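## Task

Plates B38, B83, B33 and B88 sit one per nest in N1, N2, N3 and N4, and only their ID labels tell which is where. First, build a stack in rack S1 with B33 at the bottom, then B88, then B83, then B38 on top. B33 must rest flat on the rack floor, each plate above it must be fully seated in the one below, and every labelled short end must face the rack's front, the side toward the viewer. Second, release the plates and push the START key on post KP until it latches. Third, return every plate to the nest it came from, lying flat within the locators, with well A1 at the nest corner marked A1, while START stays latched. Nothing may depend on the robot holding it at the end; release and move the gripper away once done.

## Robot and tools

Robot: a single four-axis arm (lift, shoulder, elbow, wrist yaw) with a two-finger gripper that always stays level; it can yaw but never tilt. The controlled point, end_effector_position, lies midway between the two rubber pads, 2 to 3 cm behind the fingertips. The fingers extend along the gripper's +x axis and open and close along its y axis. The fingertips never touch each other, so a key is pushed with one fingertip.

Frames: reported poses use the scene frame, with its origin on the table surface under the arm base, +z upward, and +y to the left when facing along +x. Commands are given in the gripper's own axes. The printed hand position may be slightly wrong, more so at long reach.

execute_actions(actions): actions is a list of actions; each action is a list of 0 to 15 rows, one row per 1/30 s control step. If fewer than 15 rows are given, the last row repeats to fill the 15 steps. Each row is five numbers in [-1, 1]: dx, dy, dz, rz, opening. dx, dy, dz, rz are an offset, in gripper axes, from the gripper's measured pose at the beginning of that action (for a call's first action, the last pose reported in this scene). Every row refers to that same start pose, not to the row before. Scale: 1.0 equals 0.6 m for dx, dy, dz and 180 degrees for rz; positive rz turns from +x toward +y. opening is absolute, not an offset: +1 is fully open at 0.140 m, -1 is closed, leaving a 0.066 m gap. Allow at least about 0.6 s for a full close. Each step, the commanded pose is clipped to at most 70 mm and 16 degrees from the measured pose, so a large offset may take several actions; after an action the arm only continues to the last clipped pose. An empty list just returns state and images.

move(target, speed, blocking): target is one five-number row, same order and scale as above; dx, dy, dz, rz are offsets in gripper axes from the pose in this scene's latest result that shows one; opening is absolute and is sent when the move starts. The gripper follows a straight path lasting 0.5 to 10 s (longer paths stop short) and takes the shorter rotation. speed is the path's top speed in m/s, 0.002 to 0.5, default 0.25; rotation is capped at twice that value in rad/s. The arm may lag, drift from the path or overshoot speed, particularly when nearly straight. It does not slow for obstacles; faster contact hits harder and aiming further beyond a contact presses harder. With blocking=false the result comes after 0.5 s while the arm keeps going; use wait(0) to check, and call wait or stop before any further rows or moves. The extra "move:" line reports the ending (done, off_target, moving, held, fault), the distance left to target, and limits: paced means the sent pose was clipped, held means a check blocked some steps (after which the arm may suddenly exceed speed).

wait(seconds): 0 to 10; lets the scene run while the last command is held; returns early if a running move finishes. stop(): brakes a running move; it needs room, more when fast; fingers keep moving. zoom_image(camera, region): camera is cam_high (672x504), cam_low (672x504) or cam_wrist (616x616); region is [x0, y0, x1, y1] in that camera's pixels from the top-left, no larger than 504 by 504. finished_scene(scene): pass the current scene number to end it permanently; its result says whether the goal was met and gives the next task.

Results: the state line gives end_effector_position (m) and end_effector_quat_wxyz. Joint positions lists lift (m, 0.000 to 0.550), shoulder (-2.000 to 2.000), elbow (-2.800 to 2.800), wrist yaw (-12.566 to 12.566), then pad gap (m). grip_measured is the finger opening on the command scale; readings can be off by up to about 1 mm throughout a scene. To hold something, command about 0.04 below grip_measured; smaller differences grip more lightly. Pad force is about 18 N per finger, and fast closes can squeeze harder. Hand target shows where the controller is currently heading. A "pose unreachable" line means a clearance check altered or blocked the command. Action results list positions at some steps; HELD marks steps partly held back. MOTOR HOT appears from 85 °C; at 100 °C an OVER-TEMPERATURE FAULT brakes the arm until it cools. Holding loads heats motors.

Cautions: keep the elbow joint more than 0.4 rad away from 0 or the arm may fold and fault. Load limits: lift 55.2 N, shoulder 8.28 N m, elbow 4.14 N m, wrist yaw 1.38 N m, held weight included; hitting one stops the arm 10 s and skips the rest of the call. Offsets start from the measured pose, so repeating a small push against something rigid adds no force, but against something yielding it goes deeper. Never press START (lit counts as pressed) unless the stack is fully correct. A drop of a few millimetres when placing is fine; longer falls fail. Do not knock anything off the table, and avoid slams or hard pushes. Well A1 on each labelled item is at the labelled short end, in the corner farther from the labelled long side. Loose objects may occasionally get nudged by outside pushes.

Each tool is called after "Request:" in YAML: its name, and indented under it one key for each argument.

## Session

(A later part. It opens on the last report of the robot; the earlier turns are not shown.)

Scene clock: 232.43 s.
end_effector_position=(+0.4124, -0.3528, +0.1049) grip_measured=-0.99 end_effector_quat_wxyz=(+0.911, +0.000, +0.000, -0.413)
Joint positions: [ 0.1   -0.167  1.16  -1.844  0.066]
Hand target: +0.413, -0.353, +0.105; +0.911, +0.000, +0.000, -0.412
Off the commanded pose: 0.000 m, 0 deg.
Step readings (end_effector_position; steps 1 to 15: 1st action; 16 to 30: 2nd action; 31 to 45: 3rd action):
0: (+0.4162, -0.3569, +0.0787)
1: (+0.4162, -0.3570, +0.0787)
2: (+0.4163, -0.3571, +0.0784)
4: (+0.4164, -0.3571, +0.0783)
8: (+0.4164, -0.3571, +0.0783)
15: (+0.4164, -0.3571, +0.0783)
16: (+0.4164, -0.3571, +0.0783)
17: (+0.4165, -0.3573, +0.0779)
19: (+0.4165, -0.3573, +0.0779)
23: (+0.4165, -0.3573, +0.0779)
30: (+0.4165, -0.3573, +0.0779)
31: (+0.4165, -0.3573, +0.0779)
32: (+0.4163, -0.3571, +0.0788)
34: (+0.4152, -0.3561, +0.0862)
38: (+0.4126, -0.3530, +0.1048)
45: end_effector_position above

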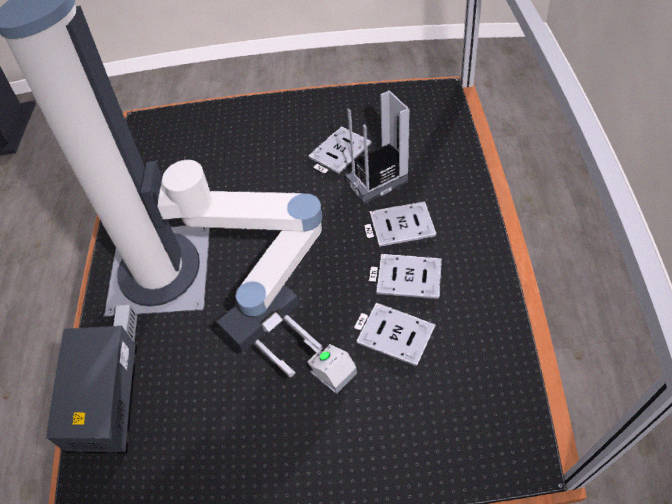

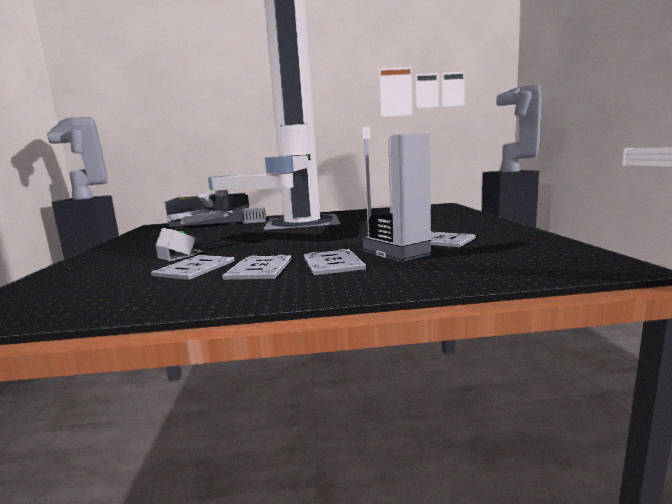

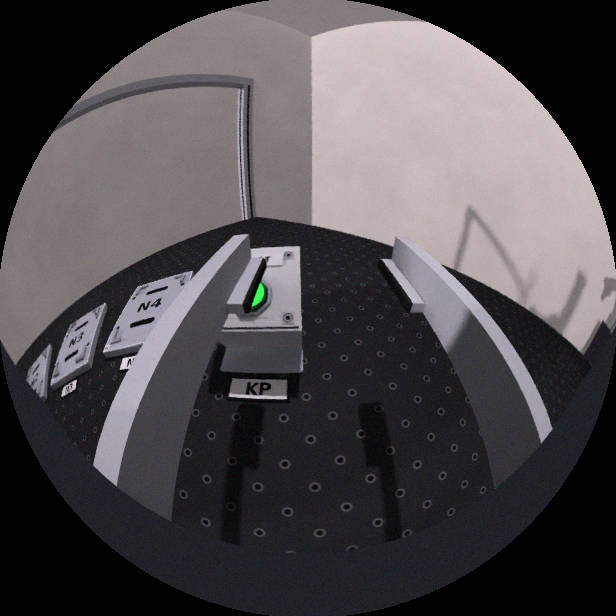

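Request:
move:
  target: [-0.5433,0.6989,-0.0093,0.4257,0.1]
  speed: 0.3

Request:
move:
  target: [0.27,0,0,0,0.1]

Scene clock: 247.70 s.
end_effector_position=(+0.5129, +0.1689, +0.0994) grip_measured=+0.10 end_effector_quat_wxyz=(+0.970, +0.000, +0.000, +0.241)
Joint positions: [ 0.094  1.401  0.938 -1.852  0.107]
Hand target: +0.513, +0.169, +0.099; +0.971, +0.000, +0.000, +0.241
Off the commanded pose: 0.000 m, 0 deg.
move: done

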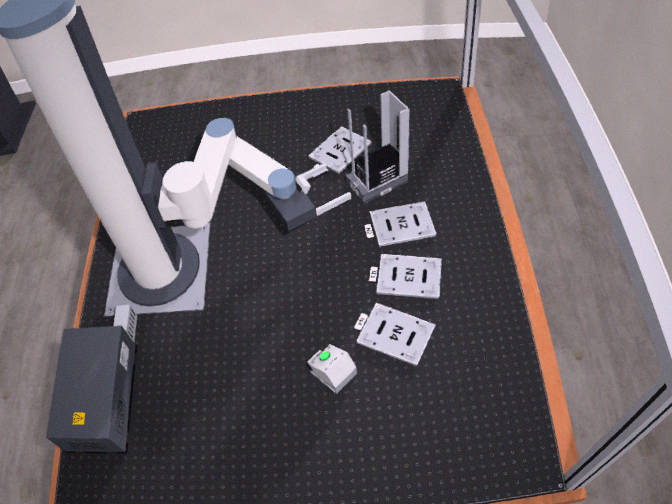

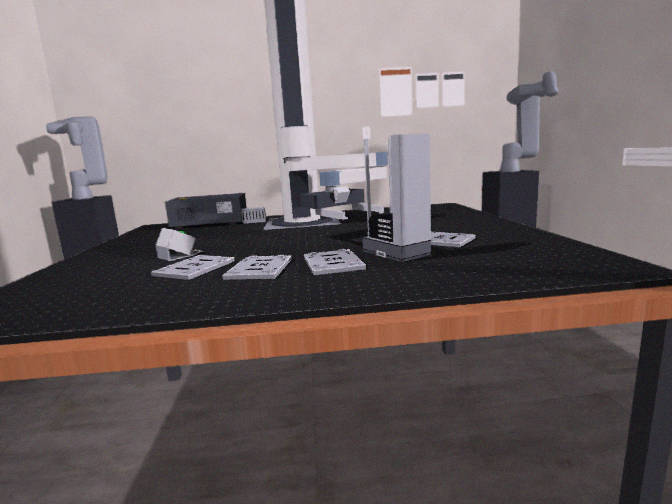

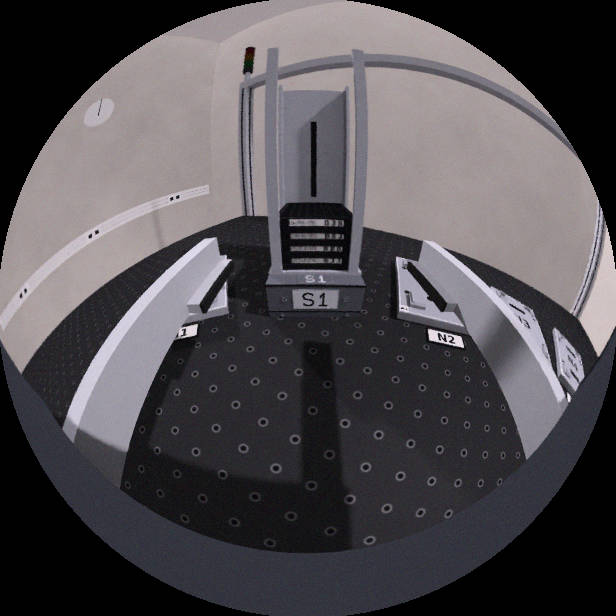

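Scene clock: 248.80 s.
end_effector_position=(+0.6560, +0.2447, +0.0994) grip_measured=+0.10 end_effector_quat_wxyz=(+0.970, +0.000, +0.000, +0.241)
Joint positions: [ 0.094  1.097  1.749 -2.358  0.107]
Hand target: +0.656, +0.245, +0.099; +0.970, +0.000, +0.000, +0.241
Off the commanded pose: 0.000 m, 0 deg.
move: done

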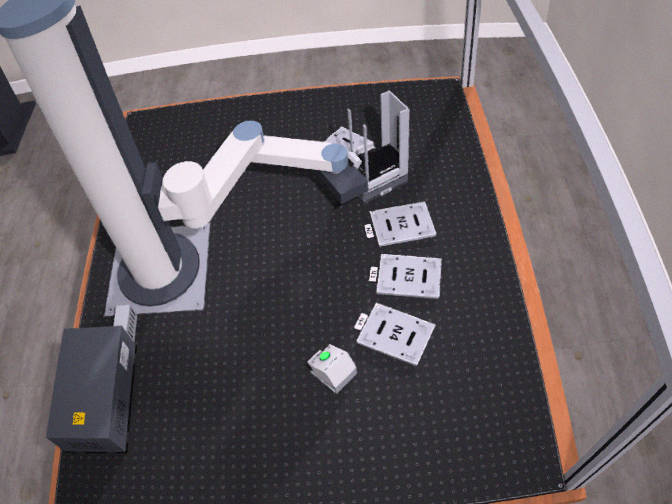

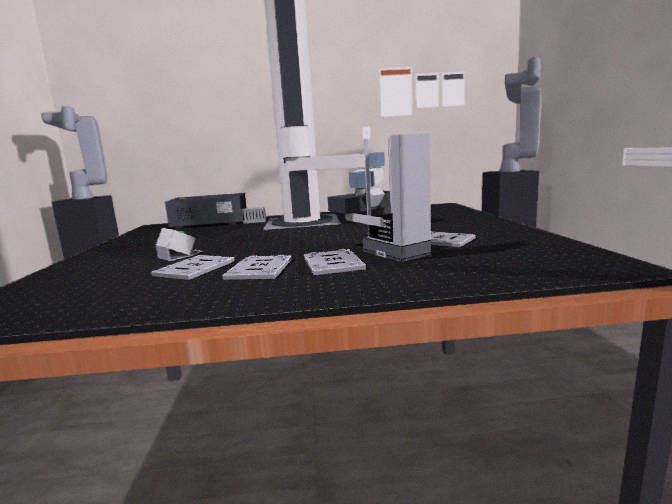

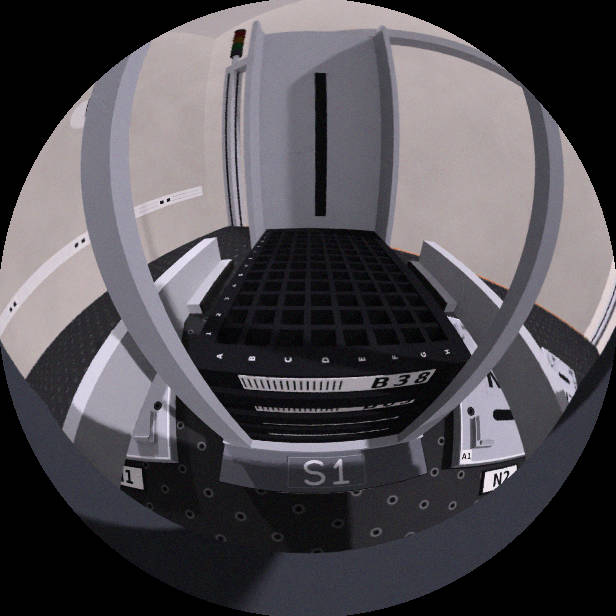

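Request:
execute_actions:
  actions:
    - [[0,0,0,0,-0.42]]
    - [[0,0,0,0,-0.45],[0,0,0,0,-0.47],[0,0,0,0,-0.48],[0,0,0,0,-0.5],[0,0,0,0,-0.5],[0,0,0,0,-0.53]]

Request:
move:
  target: [0,0,0.3635,0,-0.53]
  speed: 0.2

Request:
move:
  target: [-0.4172,-0.7473,0,-0.3147,-0.53]
  speed: 0.3

Request:
move:
  target: [0,0,-0.458,0,-0.53]

Scene clock: 258.57 s.
end_effector_position=(+0.6561, +0.2447, +0.0994) grip_measured=-0.47 end_effector_quat_wxyz=(+0.970, +0.000, +0.000, +0.241)
Joint positions: [ 0.094  1.097  1.749 -2.358  0.085]
Hand target: +0.656, +0.245, +0.099; +0.970, +0.000, +0.000, +0.241
Off the commanded pose: 0.000 m, 0 deg.
Step readings (end_effector_position; steps 1 to 15: 1st action; 16 to 30: 2nd action):
0: (+0.6560, +0.2447, +0.0994)
1: (+0.6560, +0.2447, +0.0994)
2: (+0.6560, +0.2447, +0.0994)
4: (+0.6560, +0.2447, +0.0994)
8: (+0.6560, +0.2447, +0.0994)
15: (+0.6560, +0.2447, +0.0994)
16: (+0.6560, +0.2447, +0.0994)
17: (+0.6561, +0.2447, +0.0994)
19: (+0.6561, +0.2447, +0.0994)
23: (+0.6561, +0.2447, +0.0994)
30: end_effector_position above

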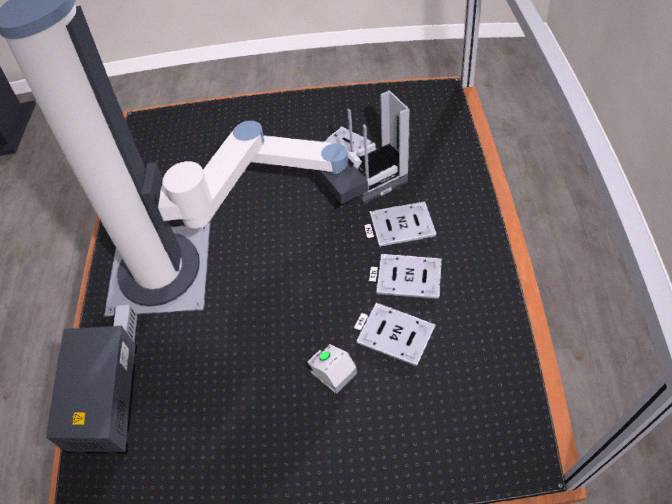

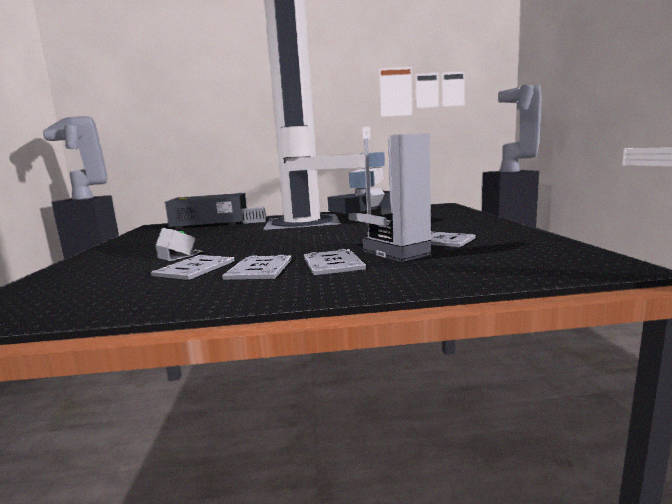

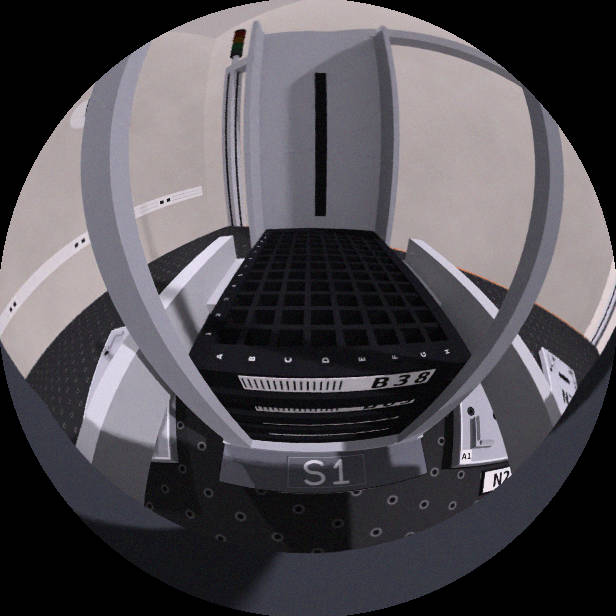

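Scene clock: 260.07 s.
end_effector_position=(+0.6561, +0.2447, +0.3175) grip_measured=-0.47 end_effector_quat_wxyz=(+0.970, +0.000, +0.000, +0.241)
Joint positions: [ 0.313  1.097  1.749 -2.358  0.085]
Hand target: +0.656, +0.245, +0.317; +0.970, +0.000, +0.000, +0.241
Off the commanded pose: 0.000 m, 0 deg.
move: done

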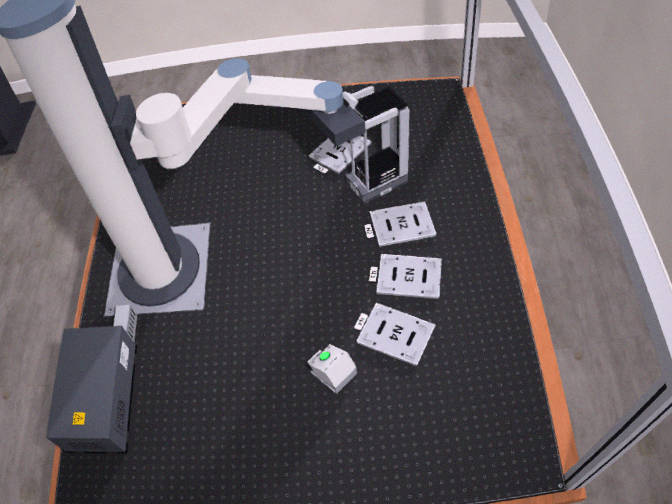

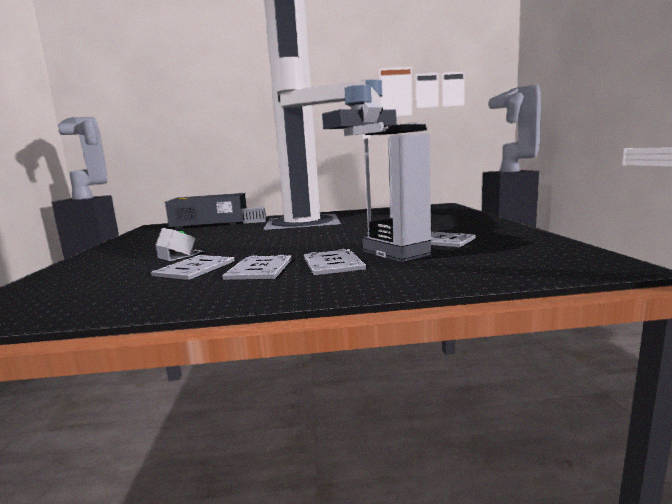

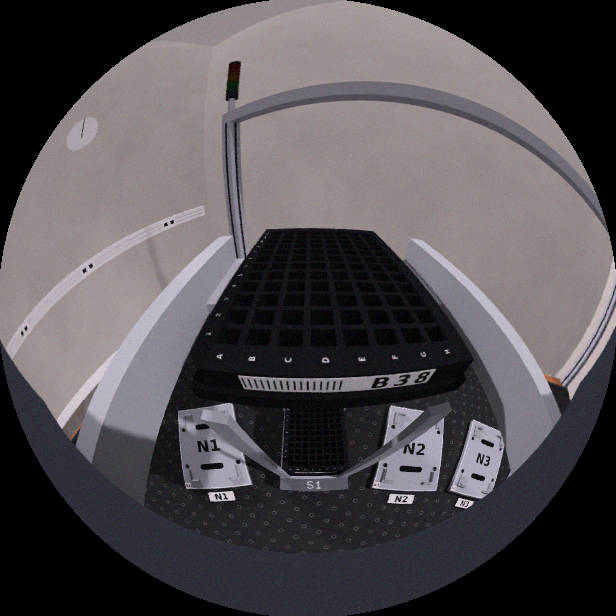

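Scene clock: 262.23 s.
end_effector_position=(+0.6447, -0.2688, +0.3175) grip_measured=-0.47 end_effector_quat_wxyz=(+0.969, +0.000, +0.000, -0.248)
Joint positions: [ 0.313  0.102  1.758 -2.361  0.085]
Hand target: +0.645, -0.269, +0.318; +0.969, +0.000, +0.000, -0.248
Off the commanded pose: 0.000 m, 0 deg.
move: done

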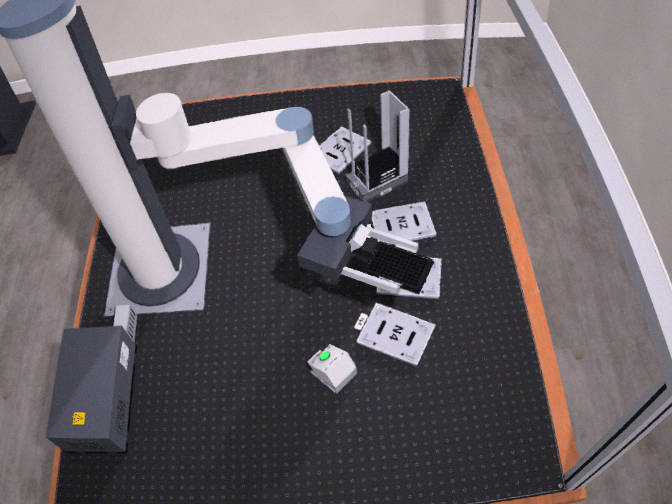

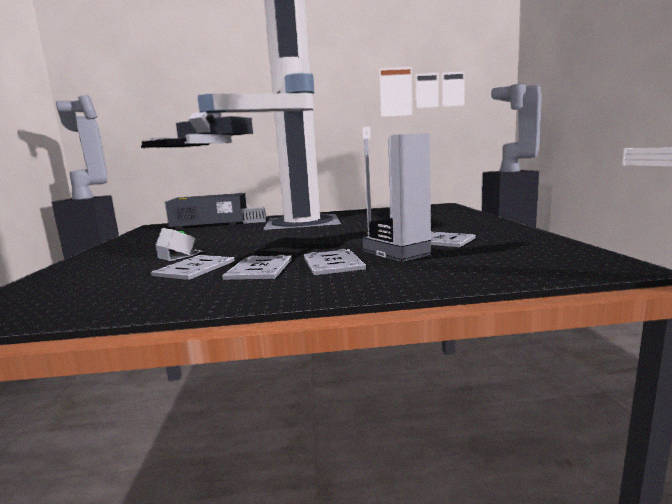

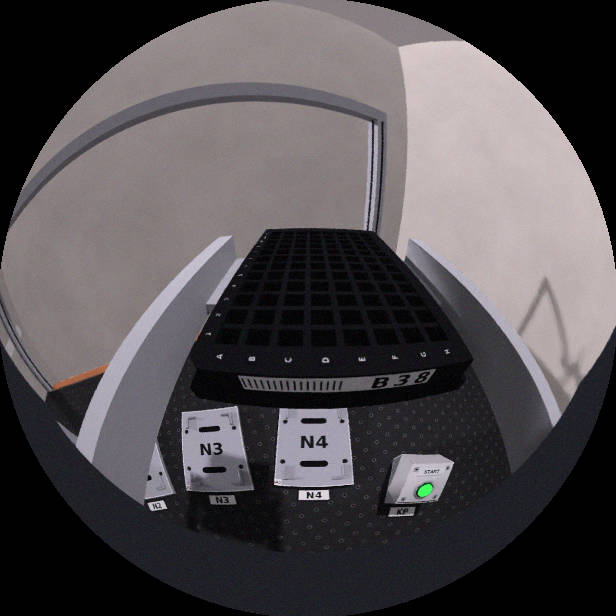

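Scene clock: 263.73 s.
end_effector_position=(+0.6447, -0.2688, +0.0427) grip_measured=-0.47 end_effector_quat_wxyz=(+0.969, +0.000, +0.000, -0.248)
Joint positions: [ 0.038  0.102  1.758 -2.361  0.085]
Hand target: +0.645, -0.269, +0.043; +0.969, +0.000, +0.000, -0.248
Off the commanded pose: 0.000 m, 0 deg.
move: done

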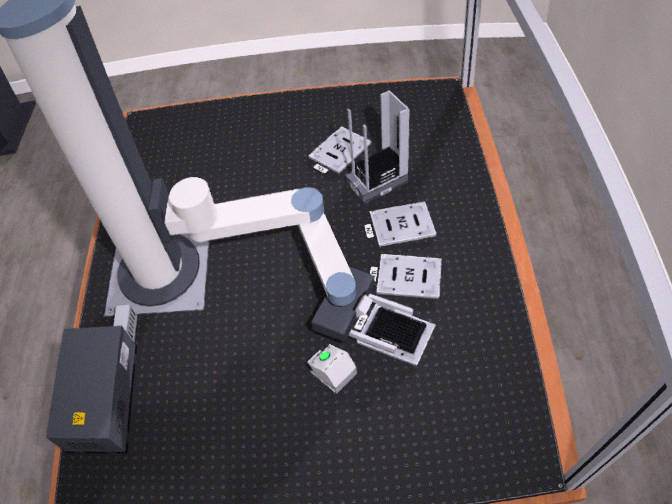

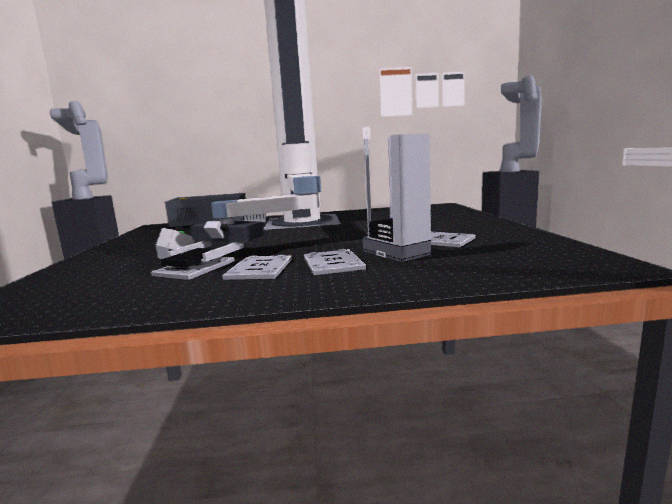

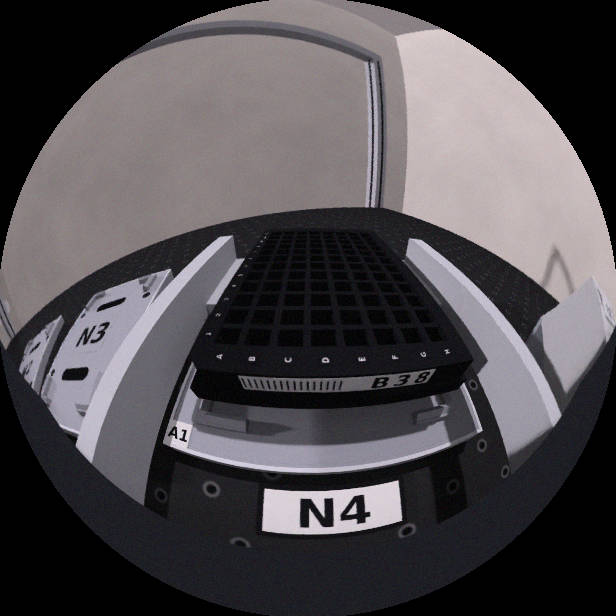

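Request:
move:
  target: [0,0.0002,-0.02,0,-0.53]
  speed: 0.02

Request:
execute_actions:
  actions:
    - [[0,0,0,0,0.1]]

Request:
move:
  target: [-0.27,0,0.0927,0,0.1]

Request:
move:
  target: [-0.2734,0.5334,0,0.3147,0.1]
  speed: 0.3

Request:
move:
  target: [0.27,0,0,0,0.1]

Scene clock: 271.63 s.
end_effector_position=(+0.6447, -0.2687, +0.0306) grip_measured=-0.47 end_effector_quat_wxyz=(+0.969, +0.000, +0.000, -0.248)
Joint positions: [ 0.026  0.102  1.758 -2.361  0.085]
Hand target: +0.645, -0.269, +0.031; +0.969, +0.000, +0.000, -0.248
Off the commanded pose: 0.000 m, 0 deg.
move: done

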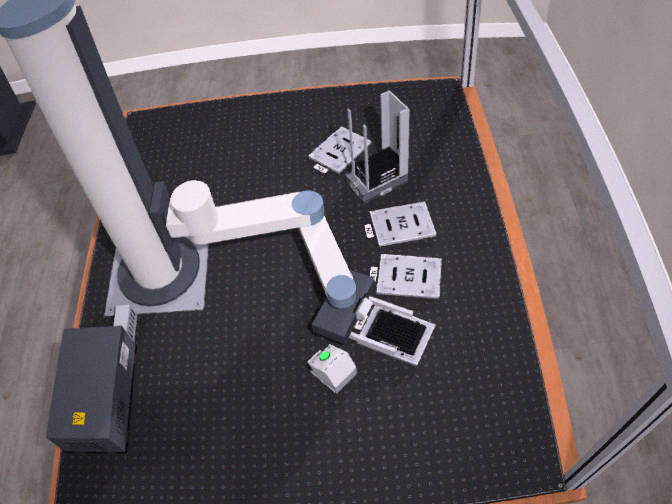

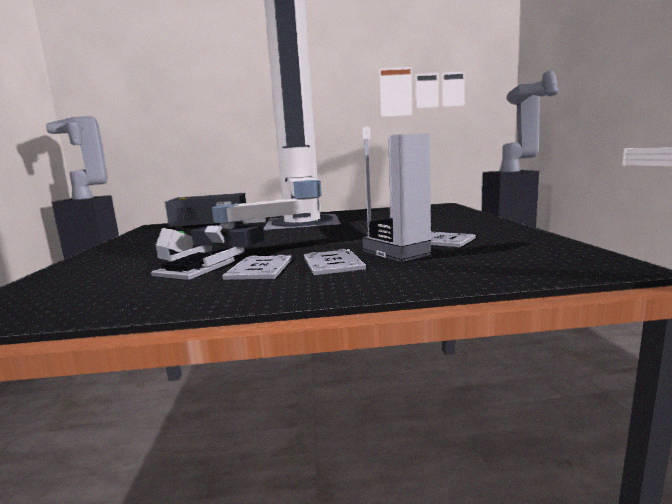

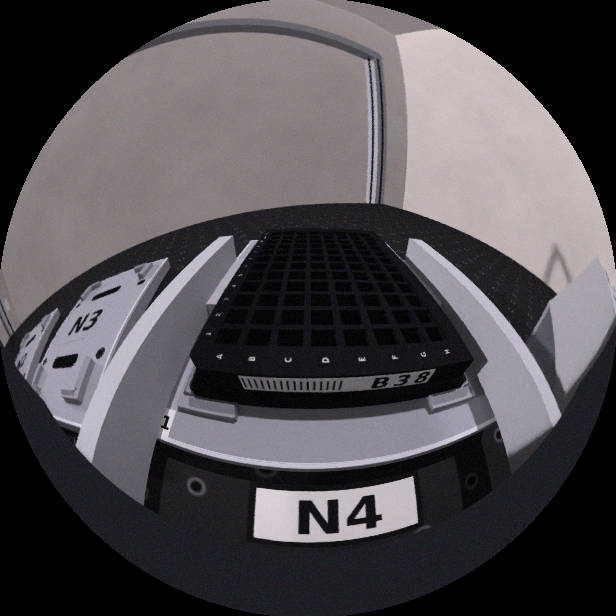

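Scene clock: 272.13 s.
end_effector_position=(+0.6447, -0.2688, +0.0306) grip_measured=+0.10 end_effector_quat_wxyz=(+0.969, +0.000, +0.000, -0.248)
Joint positions: [ 0.026  0.102  1.758 -2.361  0.107]
Hand target: +0.645, -0.269, +0.031; +0.969, +0.000, +0.000, -0.248
Off the commanded pose: 0.000 m, 0 deg.
Step readings (end_effector_position):
0: (+0.6447, -0.2687, +0.0306)
1: (+0.6447, -0.2687, +0.0306)
2: (+0.6447, -0.2688, +0.0306)
4: (+0.6447, -0.2688, +0.0306)
8: (+0.6447, -0.2688, +0.0306)
15: end_effector_position above

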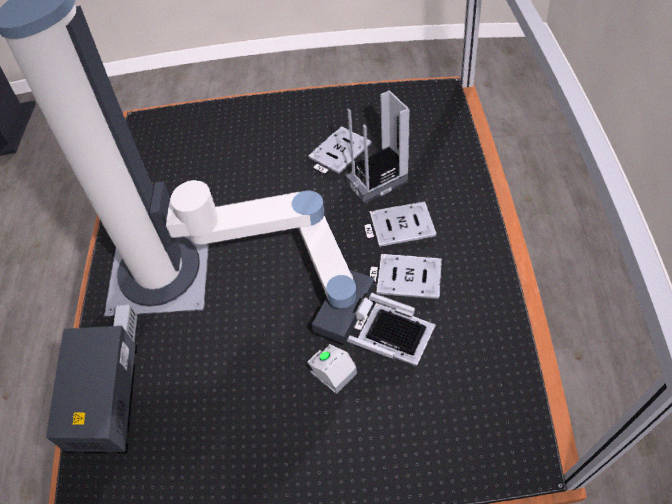

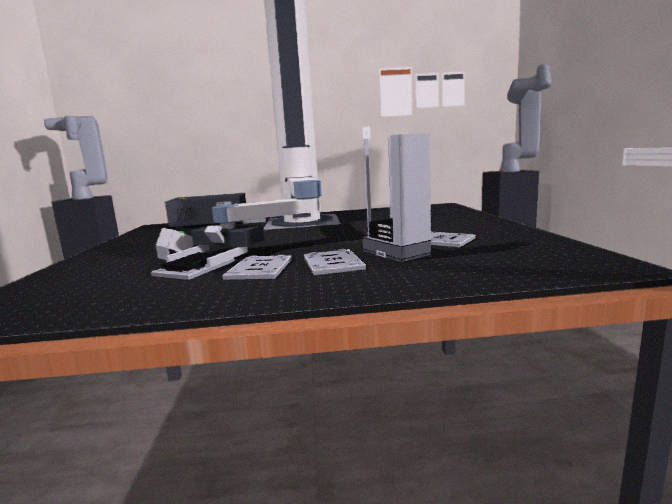

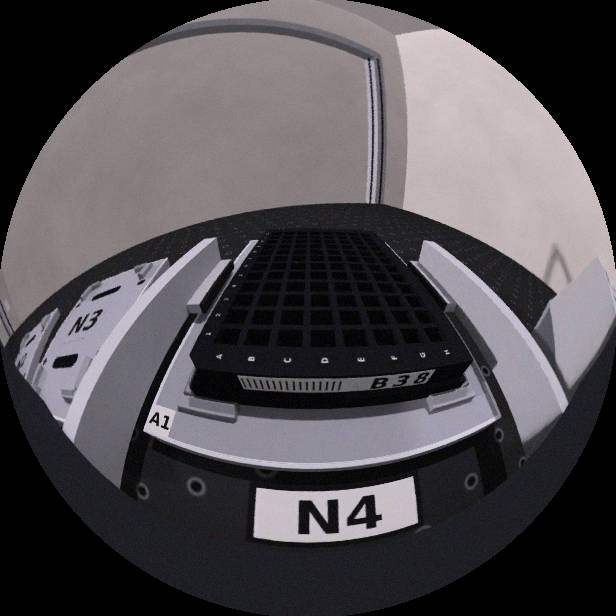

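Scene clock: 273.20 s.
end_effector_position=(+0.5026, -0.1909, +0.0863) grip_measured=+0.10 end_effector_quat_wxyz=(+0.969, +0.000, +0.000, -0.248)
Joint positions: [ 0.081  0.406  0.945 -1.852  0.107]
Hand target: +0.503, -0.191, +0.086; +0.969, +0.000, +0.000, -0.248
Off the commanded pose: 0.000 m, 0 deg.
move: done

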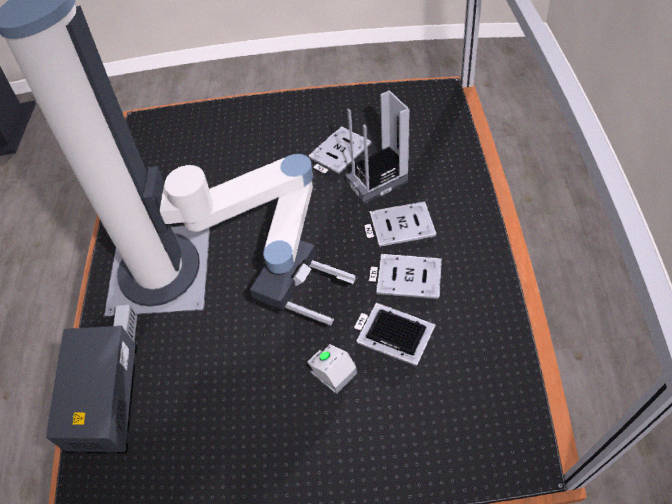

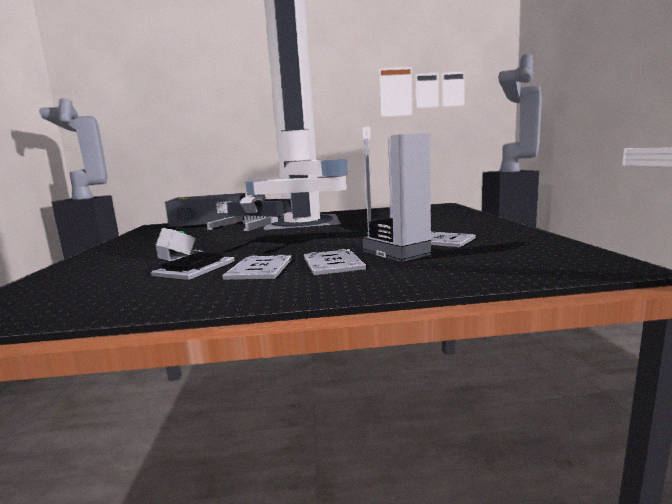

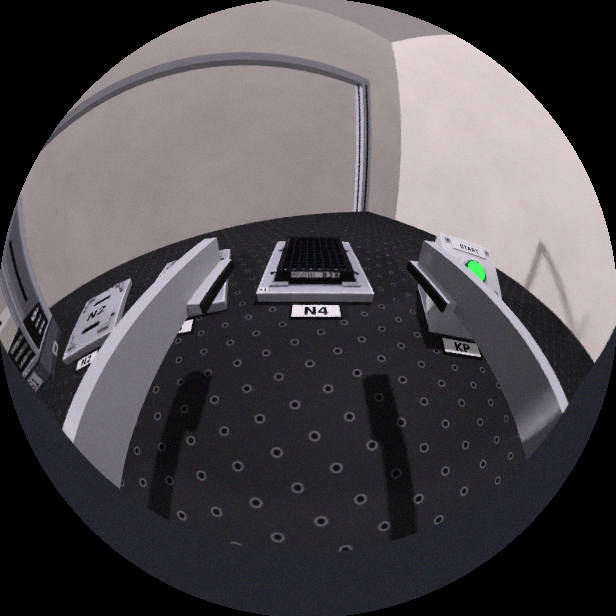

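Scene clock: 275.23 s.
end_effector_position=(+0.5127, +0.1688, +0.0863) grip_measured=+0.10 end_effector_quat_wxyz=(+0.970, +0.000, +0.000, +0.242)
Joint positions: [ 0.081  1.401  0.937 -1.85   0.107]
Hand target: +0.513, +0.169, +0.086; +0.970, +0.000, +0.000, +0.241
Off the commanded pose: 0.000 m, 0 deg.
move: done

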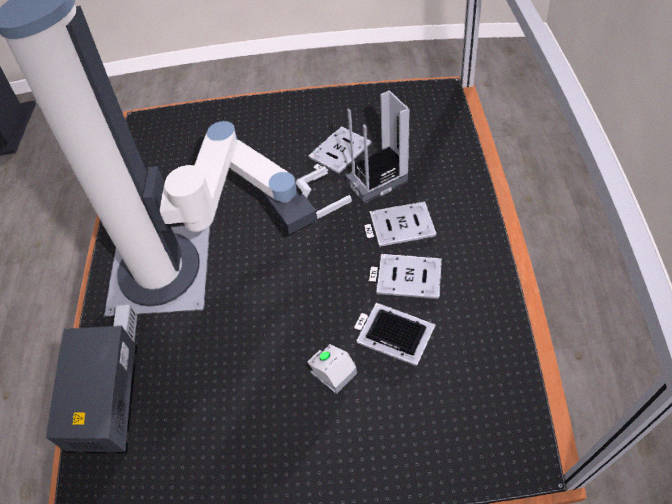

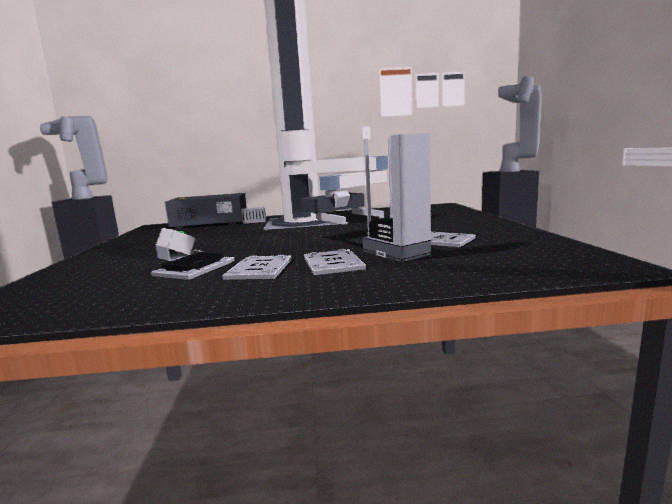

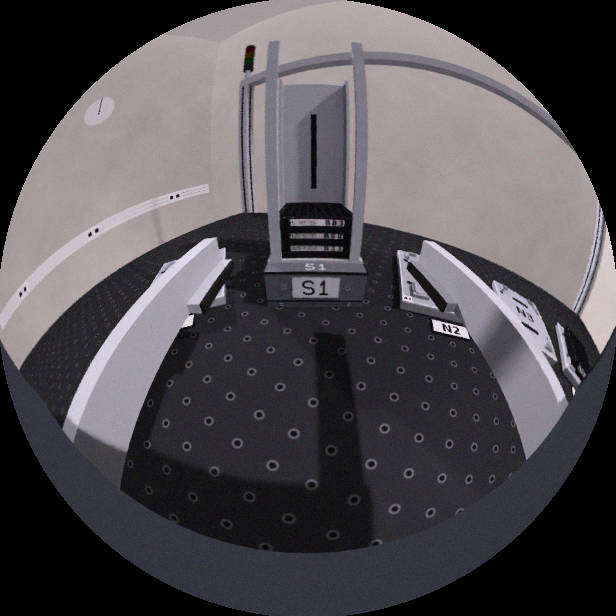

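Scene clock: 276.33 s.
end_effector_position=(+0.6558, +0.2447, +0.0863) grip_measured=+0.10 end_effector_quat_wxyz=(+0.970, +0.000, +0.000, +0.242)
Joint positions: [ 0.081  1.097  1.747 -2.357  0.107]
Hand target: +0.656, +0.245, +0.086; +0.970, +0.000, +0.000, +0.242
Off the commanded pose: 0.000 m, 0 deg.
move: done

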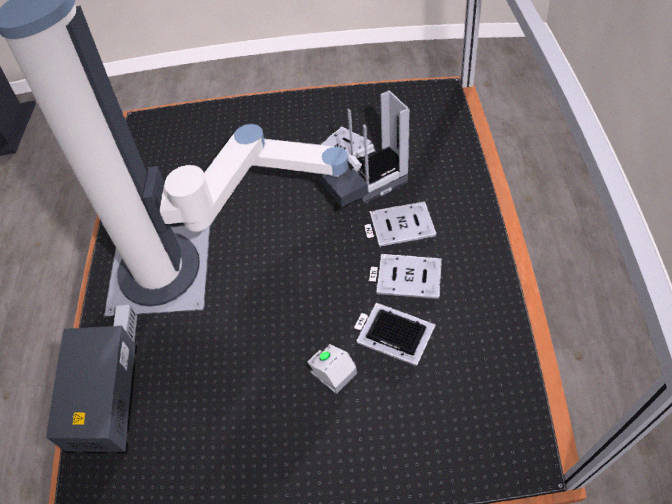

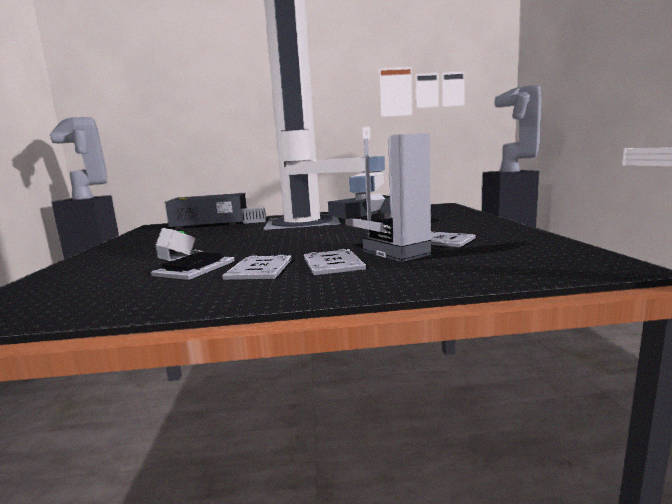

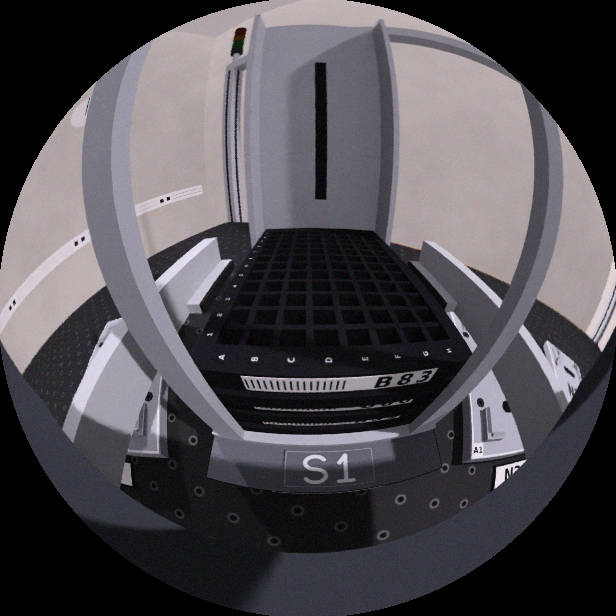

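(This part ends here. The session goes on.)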